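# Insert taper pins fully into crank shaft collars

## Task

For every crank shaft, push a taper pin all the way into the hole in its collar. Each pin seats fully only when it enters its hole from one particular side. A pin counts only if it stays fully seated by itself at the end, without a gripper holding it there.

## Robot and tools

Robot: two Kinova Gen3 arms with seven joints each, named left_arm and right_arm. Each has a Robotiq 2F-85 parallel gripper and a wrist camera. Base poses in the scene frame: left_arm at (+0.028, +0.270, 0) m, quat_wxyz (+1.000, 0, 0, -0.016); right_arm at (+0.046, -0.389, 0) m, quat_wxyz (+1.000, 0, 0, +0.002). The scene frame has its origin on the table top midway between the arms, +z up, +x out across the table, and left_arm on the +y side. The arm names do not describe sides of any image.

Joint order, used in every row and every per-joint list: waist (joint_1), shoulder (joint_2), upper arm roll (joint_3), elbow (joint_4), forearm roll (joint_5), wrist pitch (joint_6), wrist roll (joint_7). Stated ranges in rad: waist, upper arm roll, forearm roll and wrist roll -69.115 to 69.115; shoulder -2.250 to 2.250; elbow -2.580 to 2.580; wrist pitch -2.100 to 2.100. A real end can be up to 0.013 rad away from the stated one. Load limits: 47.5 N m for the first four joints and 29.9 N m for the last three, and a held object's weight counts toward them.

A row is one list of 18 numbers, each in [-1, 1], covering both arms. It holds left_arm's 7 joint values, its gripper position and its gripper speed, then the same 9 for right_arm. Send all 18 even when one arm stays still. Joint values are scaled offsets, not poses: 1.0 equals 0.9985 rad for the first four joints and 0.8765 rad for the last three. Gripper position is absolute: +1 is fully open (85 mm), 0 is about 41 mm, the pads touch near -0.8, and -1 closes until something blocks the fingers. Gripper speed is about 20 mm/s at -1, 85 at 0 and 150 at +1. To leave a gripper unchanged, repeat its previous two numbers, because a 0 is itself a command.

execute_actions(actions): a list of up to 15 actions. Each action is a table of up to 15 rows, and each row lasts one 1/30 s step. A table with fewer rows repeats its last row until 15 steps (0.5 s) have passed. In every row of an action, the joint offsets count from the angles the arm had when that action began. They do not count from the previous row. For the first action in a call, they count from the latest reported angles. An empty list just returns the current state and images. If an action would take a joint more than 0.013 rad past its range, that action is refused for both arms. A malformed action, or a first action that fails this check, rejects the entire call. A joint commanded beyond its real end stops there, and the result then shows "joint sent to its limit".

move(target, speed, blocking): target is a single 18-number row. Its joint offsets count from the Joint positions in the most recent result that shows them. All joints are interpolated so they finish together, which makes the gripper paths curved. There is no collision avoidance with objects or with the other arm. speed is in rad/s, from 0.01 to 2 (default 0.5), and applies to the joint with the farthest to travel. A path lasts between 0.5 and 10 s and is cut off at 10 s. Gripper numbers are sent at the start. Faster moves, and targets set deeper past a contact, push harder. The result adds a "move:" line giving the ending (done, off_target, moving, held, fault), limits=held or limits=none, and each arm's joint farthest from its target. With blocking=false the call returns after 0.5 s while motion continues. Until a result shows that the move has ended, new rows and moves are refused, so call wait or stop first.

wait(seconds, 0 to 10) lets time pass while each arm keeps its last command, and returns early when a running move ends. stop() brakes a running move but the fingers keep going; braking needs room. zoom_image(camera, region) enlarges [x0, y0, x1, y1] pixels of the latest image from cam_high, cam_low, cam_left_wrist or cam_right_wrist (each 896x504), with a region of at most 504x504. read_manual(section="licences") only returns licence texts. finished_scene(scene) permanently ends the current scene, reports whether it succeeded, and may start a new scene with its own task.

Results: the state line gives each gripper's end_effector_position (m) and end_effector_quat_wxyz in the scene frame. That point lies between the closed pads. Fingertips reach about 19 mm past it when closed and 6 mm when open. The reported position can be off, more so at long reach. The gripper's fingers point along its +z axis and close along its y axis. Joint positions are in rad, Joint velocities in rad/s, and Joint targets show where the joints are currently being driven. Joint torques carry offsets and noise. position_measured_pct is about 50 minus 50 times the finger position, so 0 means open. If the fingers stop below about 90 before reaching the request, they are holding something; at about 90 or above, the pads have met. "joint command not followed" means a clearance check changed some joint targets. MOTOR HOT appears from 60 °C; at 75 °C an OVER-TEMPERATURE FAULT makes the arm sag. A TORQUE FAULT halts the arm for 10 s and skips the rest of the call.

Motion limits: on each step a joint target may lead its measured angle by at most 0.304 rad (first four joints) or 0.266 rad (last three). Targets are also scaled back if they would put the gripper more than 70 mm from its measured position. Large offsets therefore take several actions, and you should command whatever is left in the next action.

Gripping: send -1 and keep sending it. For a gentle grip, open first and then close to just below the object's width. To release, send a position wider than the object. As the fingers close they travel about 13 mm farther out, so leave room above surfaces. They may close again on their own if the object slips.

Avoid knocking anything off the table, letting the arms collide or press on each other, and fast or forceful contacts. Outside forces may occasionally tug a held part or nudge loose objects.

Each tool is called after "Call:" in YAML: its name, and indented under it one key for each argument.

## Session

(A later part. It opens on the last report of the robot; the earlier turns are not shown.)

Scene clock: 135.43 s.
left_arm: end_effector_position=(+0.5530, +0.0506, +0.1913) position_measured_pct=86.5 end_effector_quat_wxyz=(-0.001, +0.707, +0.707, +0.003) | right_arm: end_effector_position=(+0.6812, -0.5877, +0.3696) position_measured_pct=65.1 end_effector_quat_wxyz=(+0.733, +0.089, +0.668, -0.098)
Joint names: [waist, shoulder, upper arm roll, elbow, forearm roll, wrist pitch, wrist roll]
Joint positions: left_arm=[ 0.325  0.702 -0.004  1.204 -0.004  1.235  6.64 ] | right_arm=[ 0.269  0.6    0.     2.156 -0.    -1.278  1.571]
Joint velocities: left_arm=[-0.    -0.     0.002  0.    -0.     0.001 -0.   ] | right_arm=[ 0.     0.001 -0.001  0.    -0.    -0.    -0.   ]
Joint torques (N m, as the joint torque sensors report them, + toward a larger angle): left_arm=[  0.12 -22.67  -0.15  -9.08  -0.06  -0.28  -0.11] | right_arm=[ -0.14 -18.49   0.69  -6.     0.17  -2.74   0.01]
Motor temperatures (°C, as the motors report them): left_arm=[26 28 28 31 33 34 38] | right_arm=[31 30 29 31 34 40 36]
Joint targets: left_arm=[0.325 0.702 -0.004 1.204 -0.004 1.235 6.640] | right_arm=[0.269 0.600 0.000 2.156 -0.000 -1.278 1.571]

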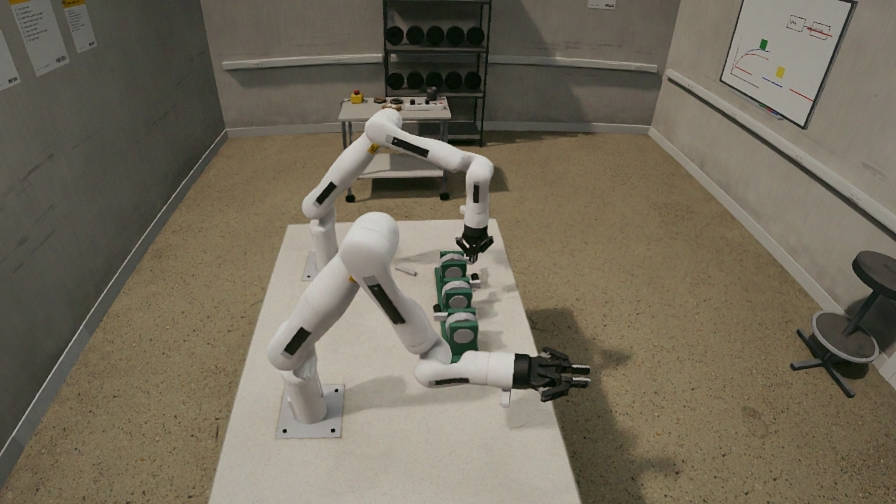

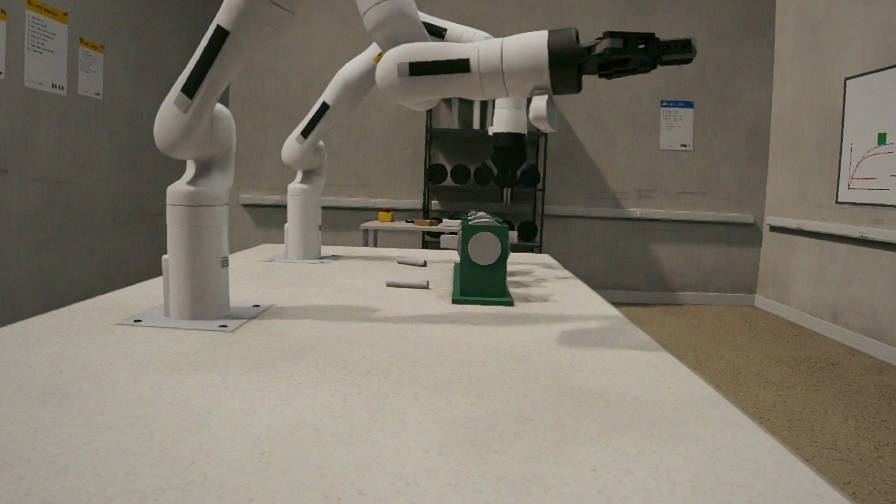

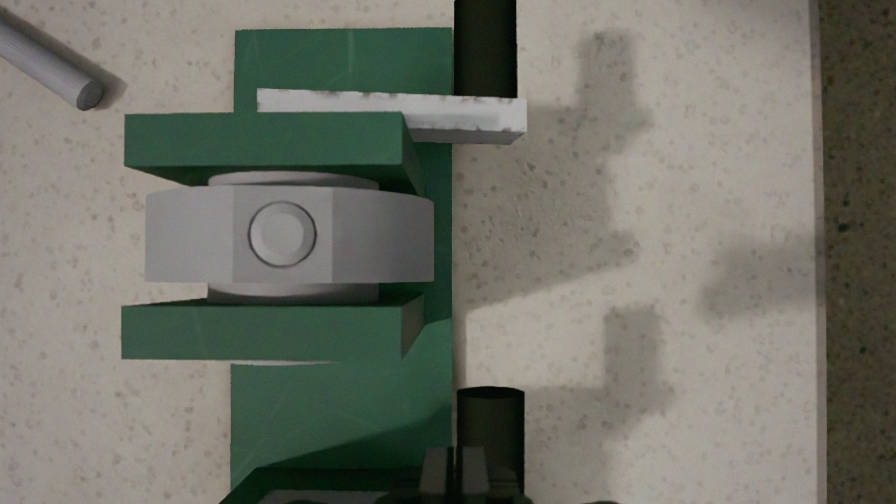

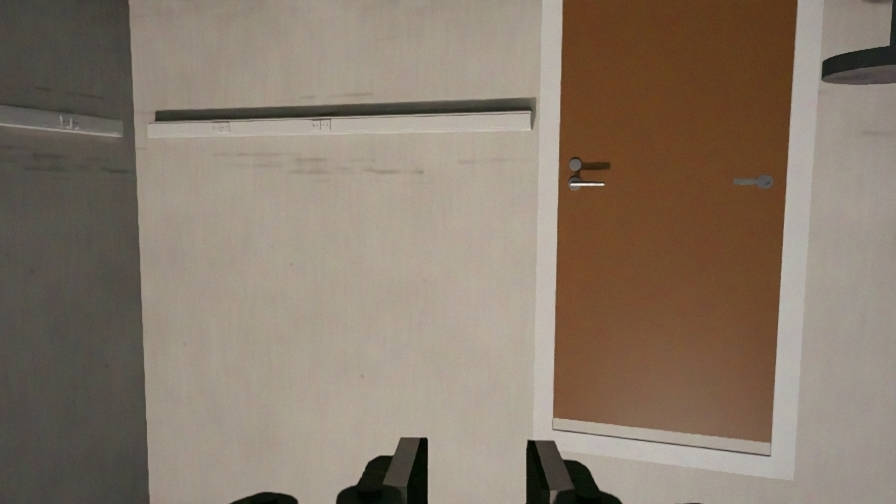

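Call:
move:
  target: [0.172,-0.028,0.004,0.093,0.004,-0.073,0.2,-1,0,0,0,0,0,0,0,0,-0.3,0]
  speed: 0.3

Call:
move:
  target: [0,0.03,0,0.03,0,-0.025,0,-1,0,0,0,0,0,0,0,0,-0.3,0]
  speed: 0.04

Scene clock: 136.67 s.
left_arm: end_effector_position=(+0.4919, -0.0299, +0.1798) position_measured_pct=91.7 end_effector_quat_wxyz=(-0.000, +0.706, +0.708, +0.000) | right_arm: end_effector_position=(+0.6812, -0.5877, +0.3696) position_measured_pct=65.1 end_effector_quat_wxyz=(+0.733, +0.089, +0.668, -0.098)
Joint names: [waist, shoulder, upper arm roll, elbow, forearm roll, wrist pitch, wrist roll]
Joint positions: left_arm=[ 0.496  0.674  0.     1.297 -0.     1.171  6.815] | right_arm=[ 0.269  0.6    0.     2.156 -0.    -1.278  1.571]
Joint velocities: left_arm=[ 0.003 -0.001 -0.001  0.     0.     0.001 -0.   ] | right_arm=[-0.     0.001  0.001 -0.    -0.    -0.001 -0.   ]
Joint torques (N m, as the joint torque sensors report them, + toward a larger angle): left_arm=[  0.02 -21.42  -0.11  -8.35  -0.05  -0.18  -0.27] | right_arm=[  0.04 -18.78   0.51  -5.94  -0.04  -2.73   0.  ]
Motor temperatures (°C, as the motors report them): left_arm=[26 28 28 31 33 34 38] | right_arm=[31 30 29 31 34 40 36]
Joint targets: left_arm=[0.497 0.674 0.000 1.297 -0.000 1.171 6.815] | right_arm=[0.269 0.600 0.000 2.156 -0.000 -1.278 1.571]
move: done; limits=none; left_arm: farthest joint: the waist, 0.001 radians from its target (0.172 radians at the start); right_arm: farthest joint: the waist, 0.000 radians from its target (0.000 radians at the start)

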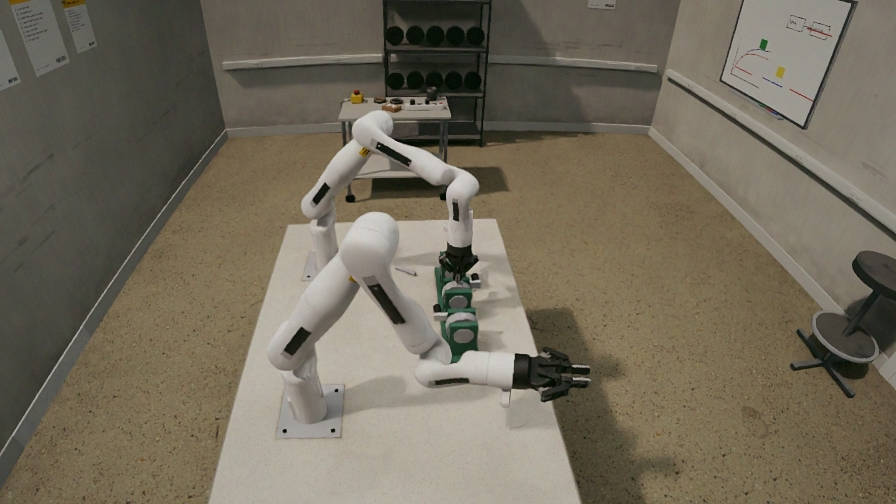

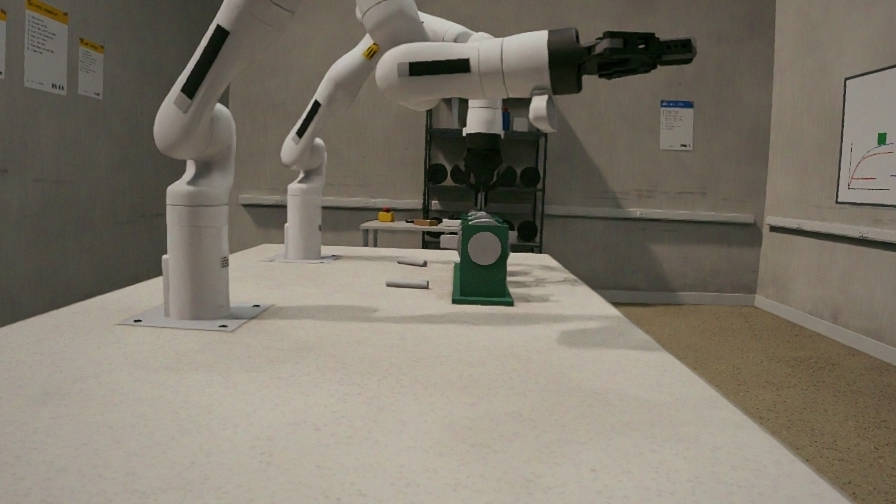

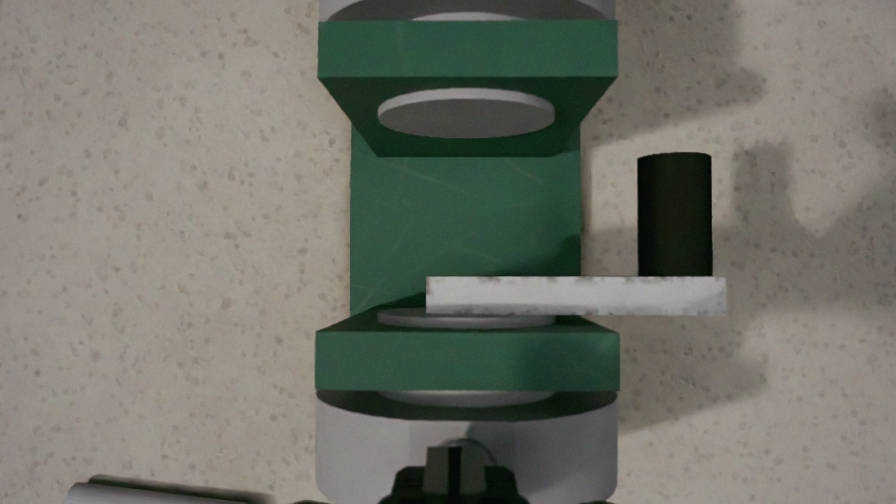

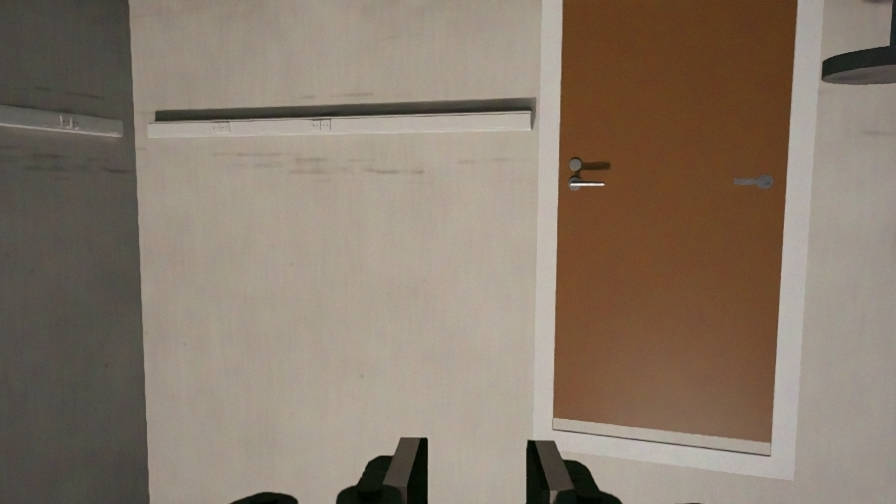

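Scene clock: 137.63 s.
left_arm: end_effector_position=(+0.4907, -0.0283, +0.1714) position_measured_pct=91.7 end_effector_quat_wxyz=(-0.002, +0.706, +0.708, +0.000) | right_arm: end_effector_position=(+0.6812, -0.5877, +0.3696) position_measured_pct=65.1 end_effector_quat_wxyz=(+0.733, +0.089, +0.668, -0.098)
Joint names: [waist, shoulder, upper arm roll, elbow, forearm roll, wrist pitch, wrist roll]
Joint positions: left_arm=[ 0.495  0.68   0.     1.314 -0.001  1.15   6.815] | right_arm=[ 0.269  0.6    0.     2.156 -0.    -1.278  1.571]
Joint velocities: left_arm=[ 0.001 -0.001  0.     0.001 -0.     0.002 -0.   ] | right_arm=[-0.    -0.     0.     0.     0.     0.001  0.   ]
Joint torques (N m, as the joint torque sensors report them, + toward a larger angle): left_arm=[ 0.51 -1.86  0.31  1.45  0.18 -0.67 -0.31] | right_arm=[ -0.18 -18.27   0.69  -5.64   0.23  -2.87   0.01]
Motor temperatures (°C, as the motors report them): left_arm=[26 28 28 31 33 34 38] | right_arm=[31 30 29 31 34 40 36]
Joint targets: left_arm=[0.496 0.704 0.000 1.327 -0.000 1.149 6.815] | right_arm=[0.269 0.600 0.000 2.156 -0.000 -1.278 1.571]
move: off_target (left_arm); limits=none; left_arm: farthest joint: the shoulder, 0.024 radians from its target (0.030 radians at the start); right_arm: farthest joint: the waist, 0.000 radians from its target (0.000 radians at the start)

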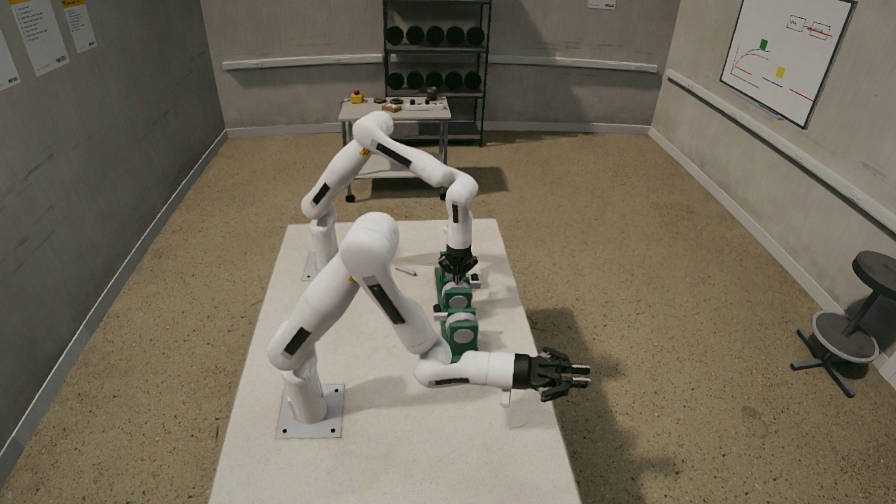

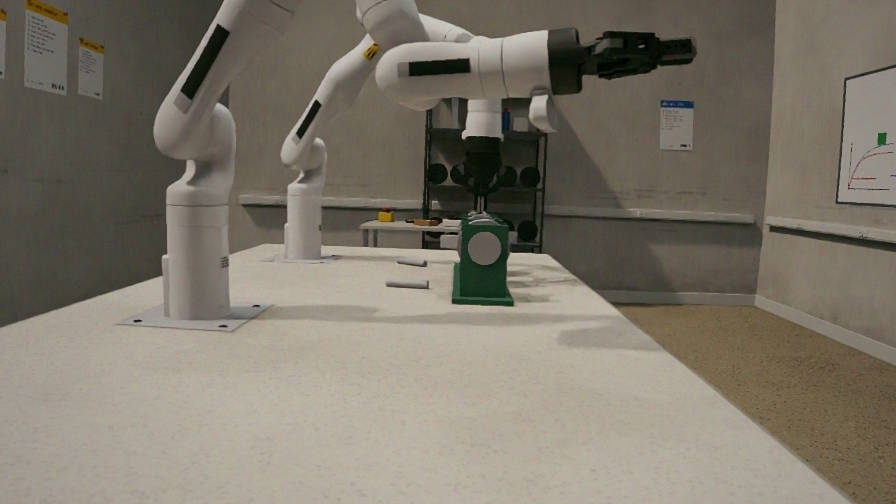

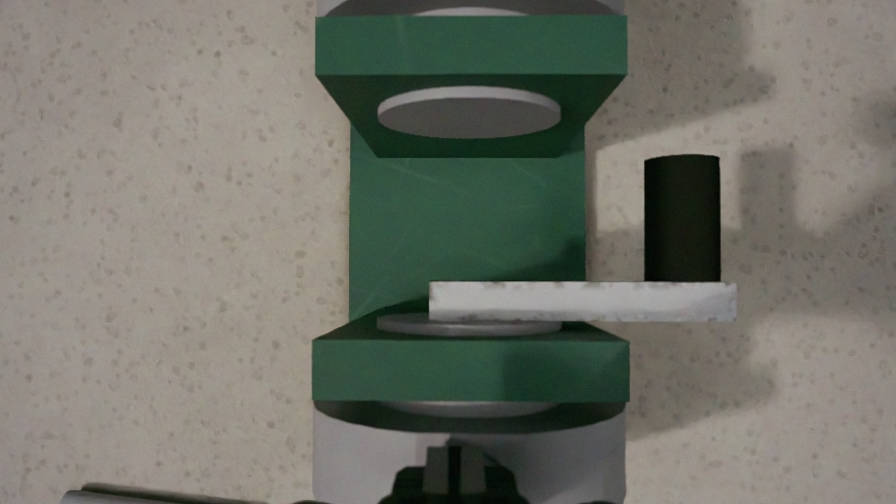

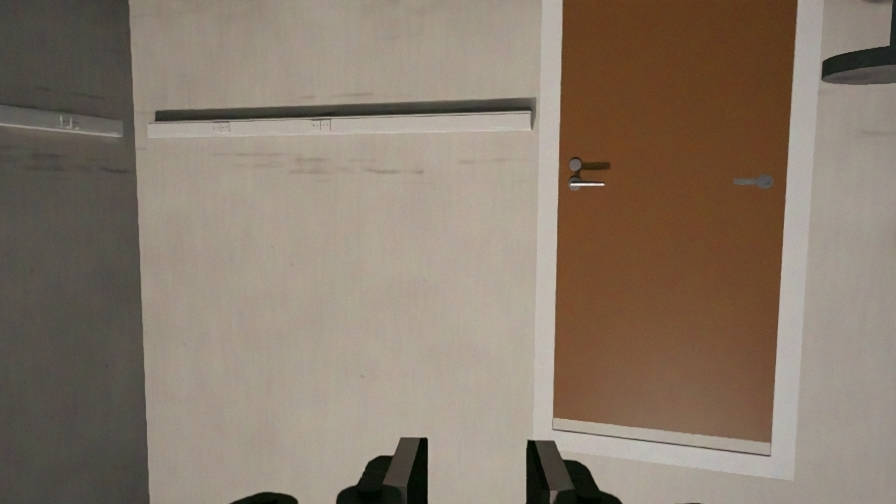

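Call:
move:
  target: [0.003,0.045,0,0.024,0,-0.002,0.15,-1,0,0,0,0,0,0,0,0,-0.3,0]
  speed: 0.06

Call:
zoom_image:
  camera: "cam_low"
  region: [450,195,510,230]

Scene clock: 140.67 s.
left_arm: end_effector_position=(+0.4900, -0.0285, +0.1704) position_measured_pct=91.7 end_effector_quat_wxyz=(-0.002, +0.659, +0.753, +0.001) | right_arm: end_effector_position=(+0.6812, -0.5877, +0.3696) position_measured_pct=65.1 end_effector_quat_wxyz=(+0.733, +0.089, +0.668, -0.098)
Joint names: [waist, shoulder, upper arm roll, elbow, forearm roll, wrist pitch, wrist roll]
Joint positions: left_arm=[ 0.497  0.681 -0.     1.316 -0.002  1.149  6.947] | right_arm=[ 0.269  0.6    0.     2.156 -0.    -1.278  1.571]
Joint velocities: left_arm=[-0.    -0.    -0.001  0.    -0.    -0.    -0.   ] | right_arm=[ 0.    -0.001 -0.     0.001 -0.    -0.     0.   ]
Joint torques (N m, as the joint torque sensors report them, + toward a larger angle): left_arm=[ 0.82 15.04  0.05 10.19  0.42 -0.31 -0.09] | right_arm=[ -0.42 -18.31   0.8   -6.08   0.11  -2.78   0.03]
Motor temperatures (°C, as the motors report them): left_arm=[26 28 28 31 33 34 38] | right_arm=[31 30 29 31 34 40 36]
Joint targets: left_arm=[0.498 0.725 0.000 1.338 -0.001 1.148 6.947] | right_arm=[0.269 0.600 0.000 2.156 -0.000 -1.278 1.571]
move: off_target (left_arm); limits=none; left_arm: farthest joint: the shoulder, 0.044 radians from its target (0.045 radians at the start); right_arm: farthest joint: the waist, 0.000 radians from its target (0.000 radians at the start)

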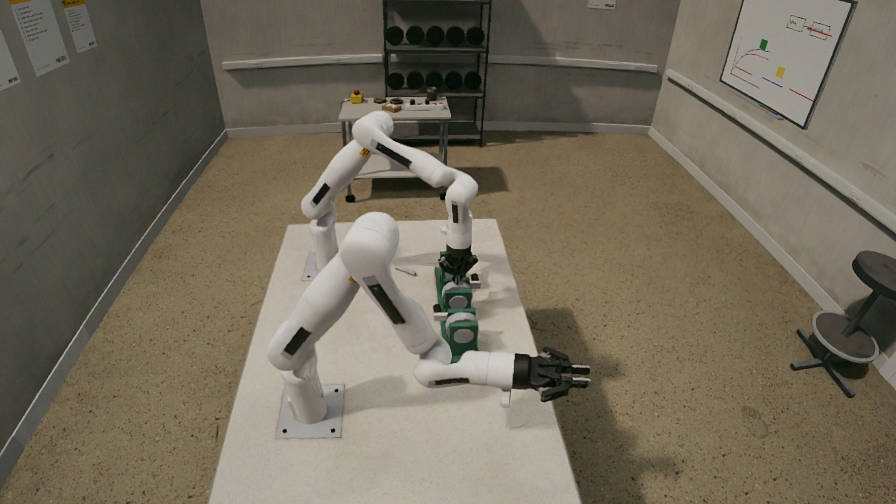

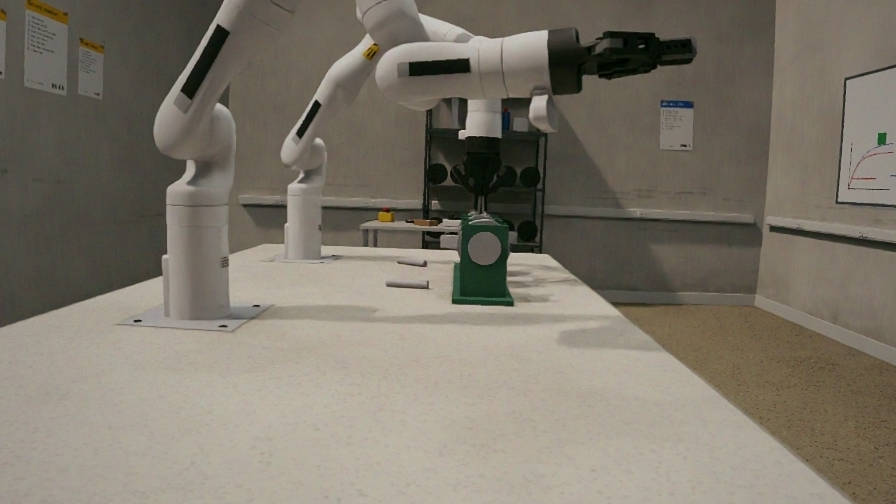

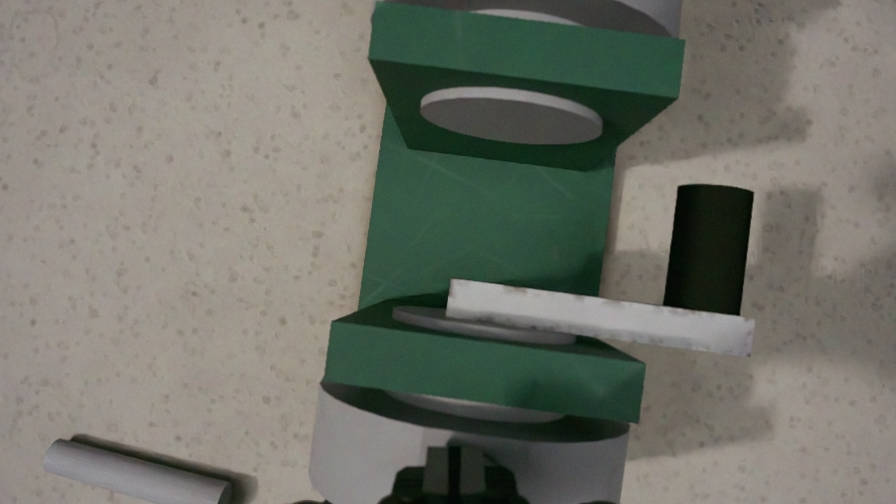

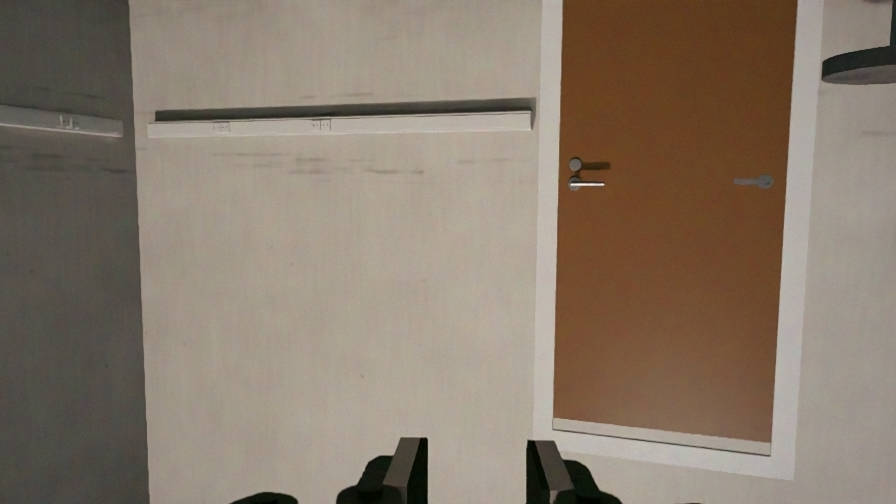

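Region (450, 195, 510, 230) of cam_low's 896x504 image, scaled by 8.400, with more detail than that image has; it fills the top 294 rows of this view, and the rest is white.

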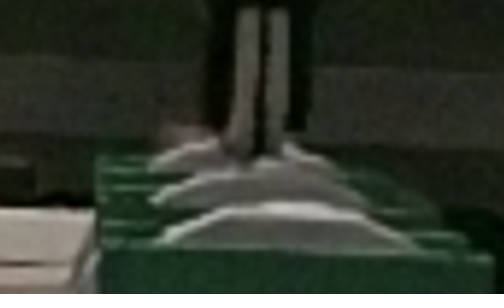

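Call:
move:
  target: [0,-0.025,0,0,0,0.025,0,-1,0,0,0,0,0,0,0,0,-0.3,0]
  speed: 0.1

Call:
move:
  target: [0.088,0.091,0,-0.194,0,0.116,-0.051,-1,0,0,0,0,0,0,0,0,-0.3,0]
  speed: 0.3

Scene clock: 141.77 s.
left_arm: end_effector_position=(+0.4864, -0.0264, +0.1840) position_measured_pct=91.7 end_effector_quat_wxyz=(-0.001, +0.659, +0.753, +0.001) | right_arm: end_effector_position=(+0.6812, -0.5877, +0.3696) position_measured_pct=65.1 end_effector_quat_wxyz=(+0.733, +0.089, +0.668, -0.098)
Joint names: [waist, shoulder, upper arm roll, elbow, forearm roll, wrist pitch, wrist roll]
Joint positions: left_arm=[ 0.497  0.656 -0.     1.316 -0.002  1.171  6.947] | right_arm=[ 0.269  0.6    0.     2.156 -0.    -1.278  1.571]
Joint velocities: left_arm=[ 0.    -0.001 -0.    -0.     0.    -0.002 -0.   ] | right_arm=[ 0.     0.001 -0.001 -0.    -0.     0.    -0.   ]
Joint torques (N m, as the joint torque sensors report them, + toward a larger angle): left_arm=[  0.07 -21.29  -0.03  -8.31   0.14  -0.06  -0.17] | right_arm=[ -0.48 -18.22   0.64  -6.2    0.24  -2.76   0.12]
Motor temperatures (°C, as the motors report them): left_arm=[26 28 28 31 33 34 38] | right_arm=[31 30 29 31 34 40 36]
Joint targets: left_arm=[0.497 0.656 -0.000 1.316 -0.002 1.171 6.947] | right_arm=[0.269 0.600 0.000 2.156 -0.000 -1.278 1.571]
move: done; limits=none; left_arm: farthest joint: the waist, 0.000 radians from its target (0.000 radians at the start); right_arm: farthest joint: the waist, 0.000 radians from its target (0.000 radians at the start)

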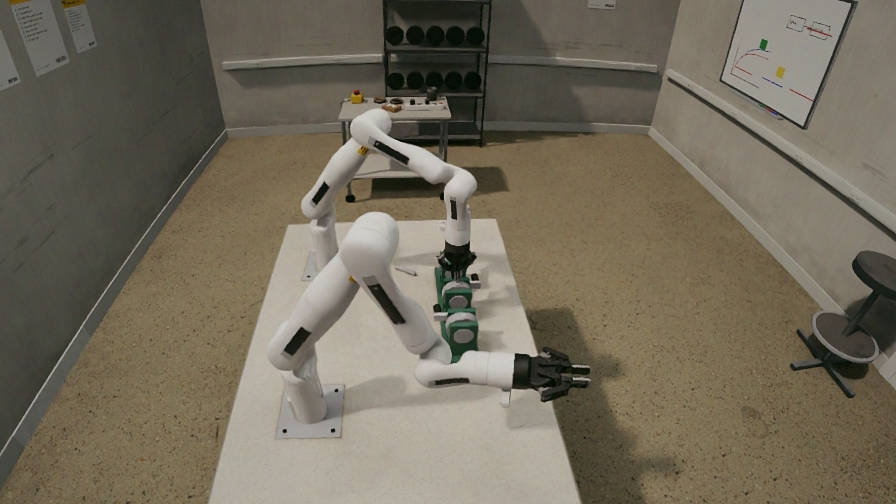

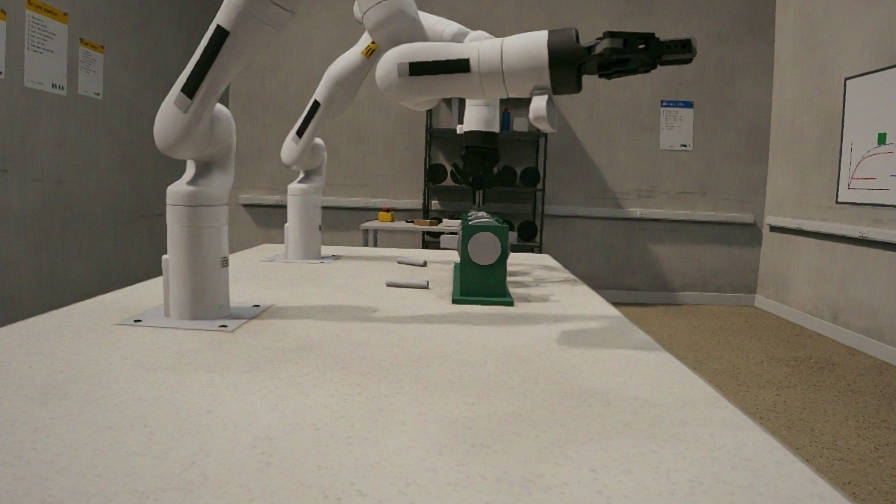

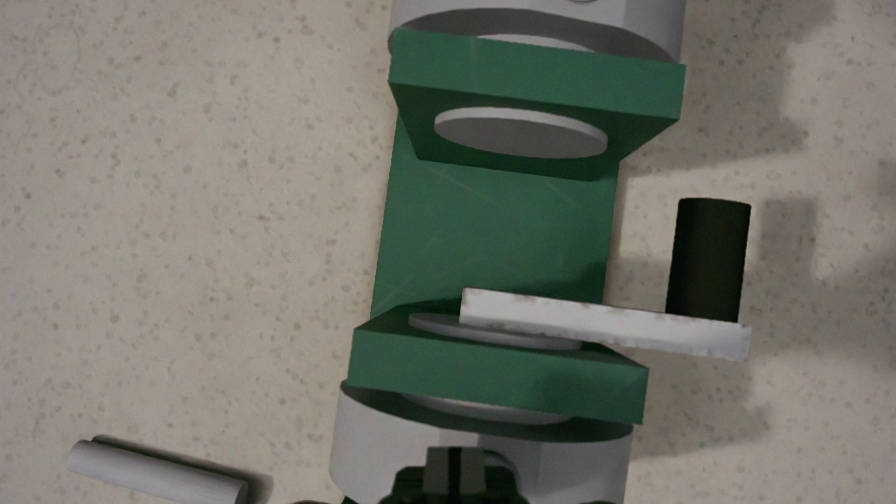

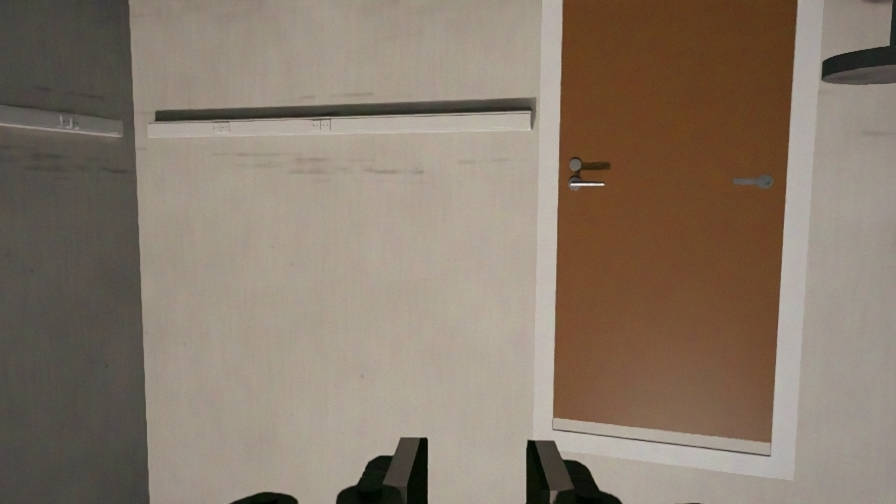

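Scene clock: 142.80 s.
left_arm: end_effector_position=(+0.4919, -0.0890, +0.1899) position_measured_pct=91.7 end_effector_quat_wxyz=(-0.000, +0.707, +0.707, +0.001) | right_arm: end_effector_position=(+0.6812, -0.5877, +0.3696) position_measured_pct=65.1 end_effector_quat_wxyz=(+0.733, +0.089, +0.668, -0.098)
Joint names: [waist, shoulder, upper arm roll, elbow, forearm roll, wrist pitch, wrist roll]
Joint positions: left_arm=[ 0.585  0.747 -0.     1.122 -0.002  1.273  6.902] | right_arm=[ 0.269  0.6    0.     2.156 -0.    -1.278  1.571]
Joint velocities: left_arm=[ 0.002  0.003  0.001 -0.001  0.     0.     0.   ] | right_arm=[-0.    -0.001  0.    -0.    -0.     0.    -0.   ]
Joint torques (N m, as the joint torque sensors report them, + toward a larger angle): left_arm=[ -0.37 -23.18  -0.17  -9.3   -0.13  -0.02  -0.17] | right_arm=[ -0.45 -18.51   0.63  -6.05  -0.18  -2.78  -0.25]
Motor temperatures (°C, as the motors report them): left_arm=[26 28 28 31 33 34 38] | right_arm=[31 30 29 31 34 40 36]
Joint targets: left_arm=[0.585 0.747 -0.000 1.122 -0.002 1.273 6.902] | right_arm=[0.269 0.600 0.000 2.156 -0.000 -1.278 1.571]
move: done; limits=none; left_arm: farthest joint: the waist, 0.000 radians from its target (0.088 radians at the start); right_arm: farthest joint: the waist, 0.000 radians from its target (0.000 radians at the start)

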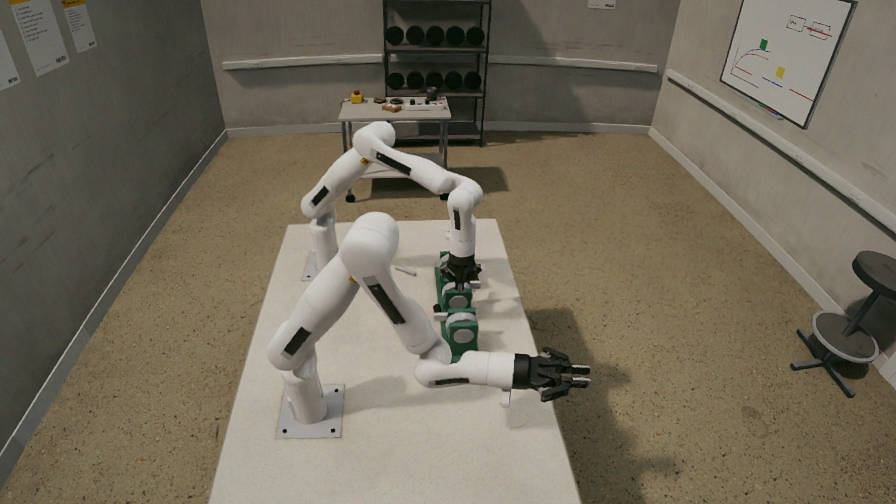

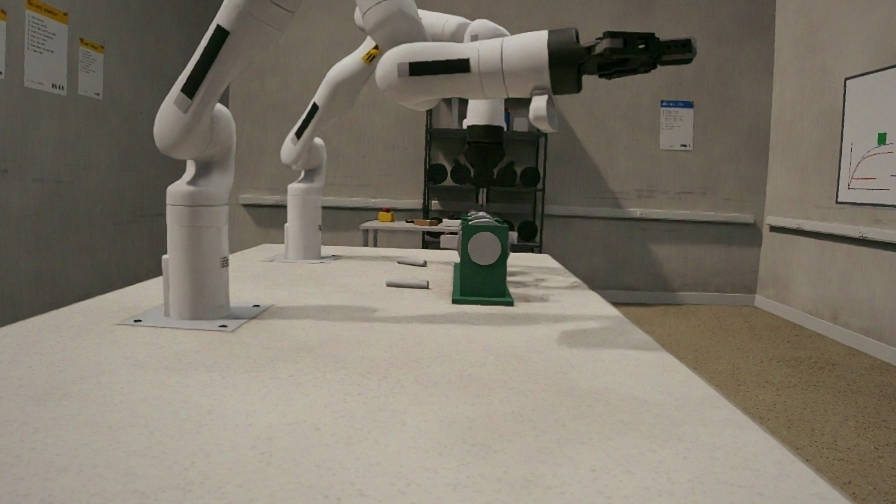

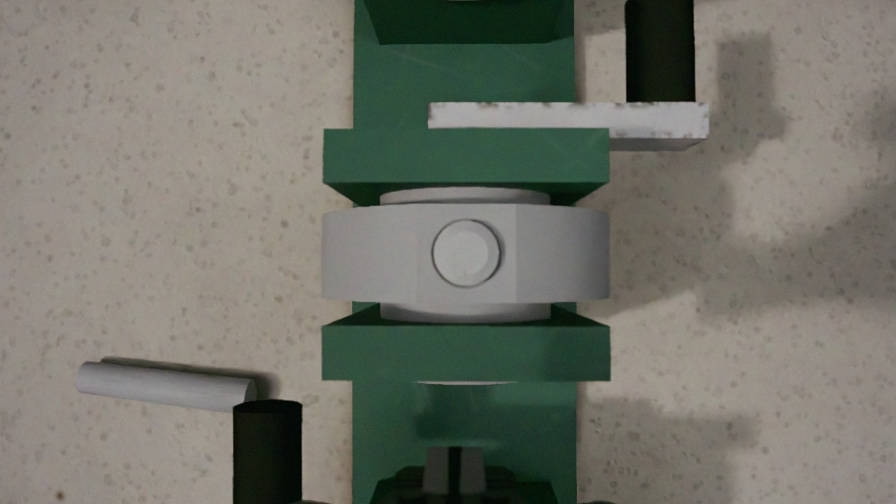

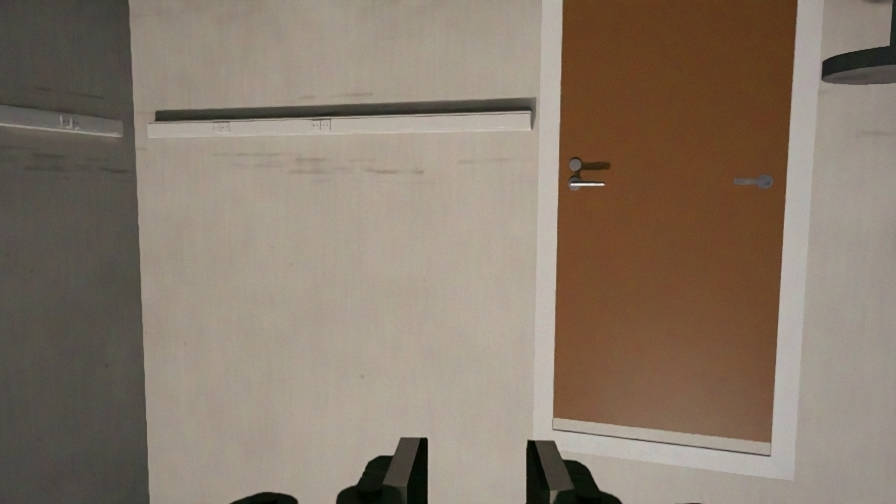

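Call:
zoom_image:
  camera: "cam_left_wrist"
  region: [410,200,520,300]

Call:
zoom_image:
  camera: "cam_left_wrist"
  region: [60,330,280,430]

Region (410, 200, 520, 300) of cam_left_wrist's 896x504 image, scaled by 4.582; it fills the top 458 rows of this view, and the rest is white.

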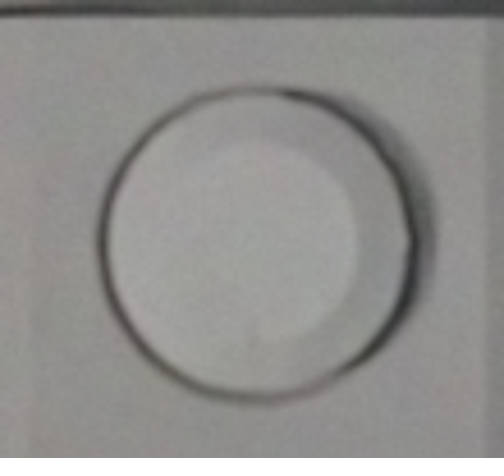

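Region (60, 330, 280, 430) of cam_left_wrist's 896x504 image, scaled by 2.291; it fills the top 229 rows of this view, and the rest is white.

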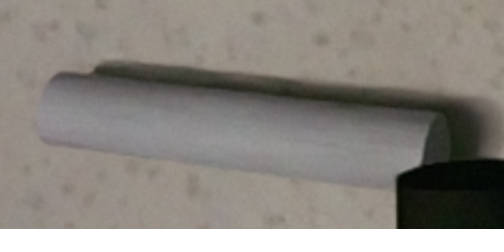

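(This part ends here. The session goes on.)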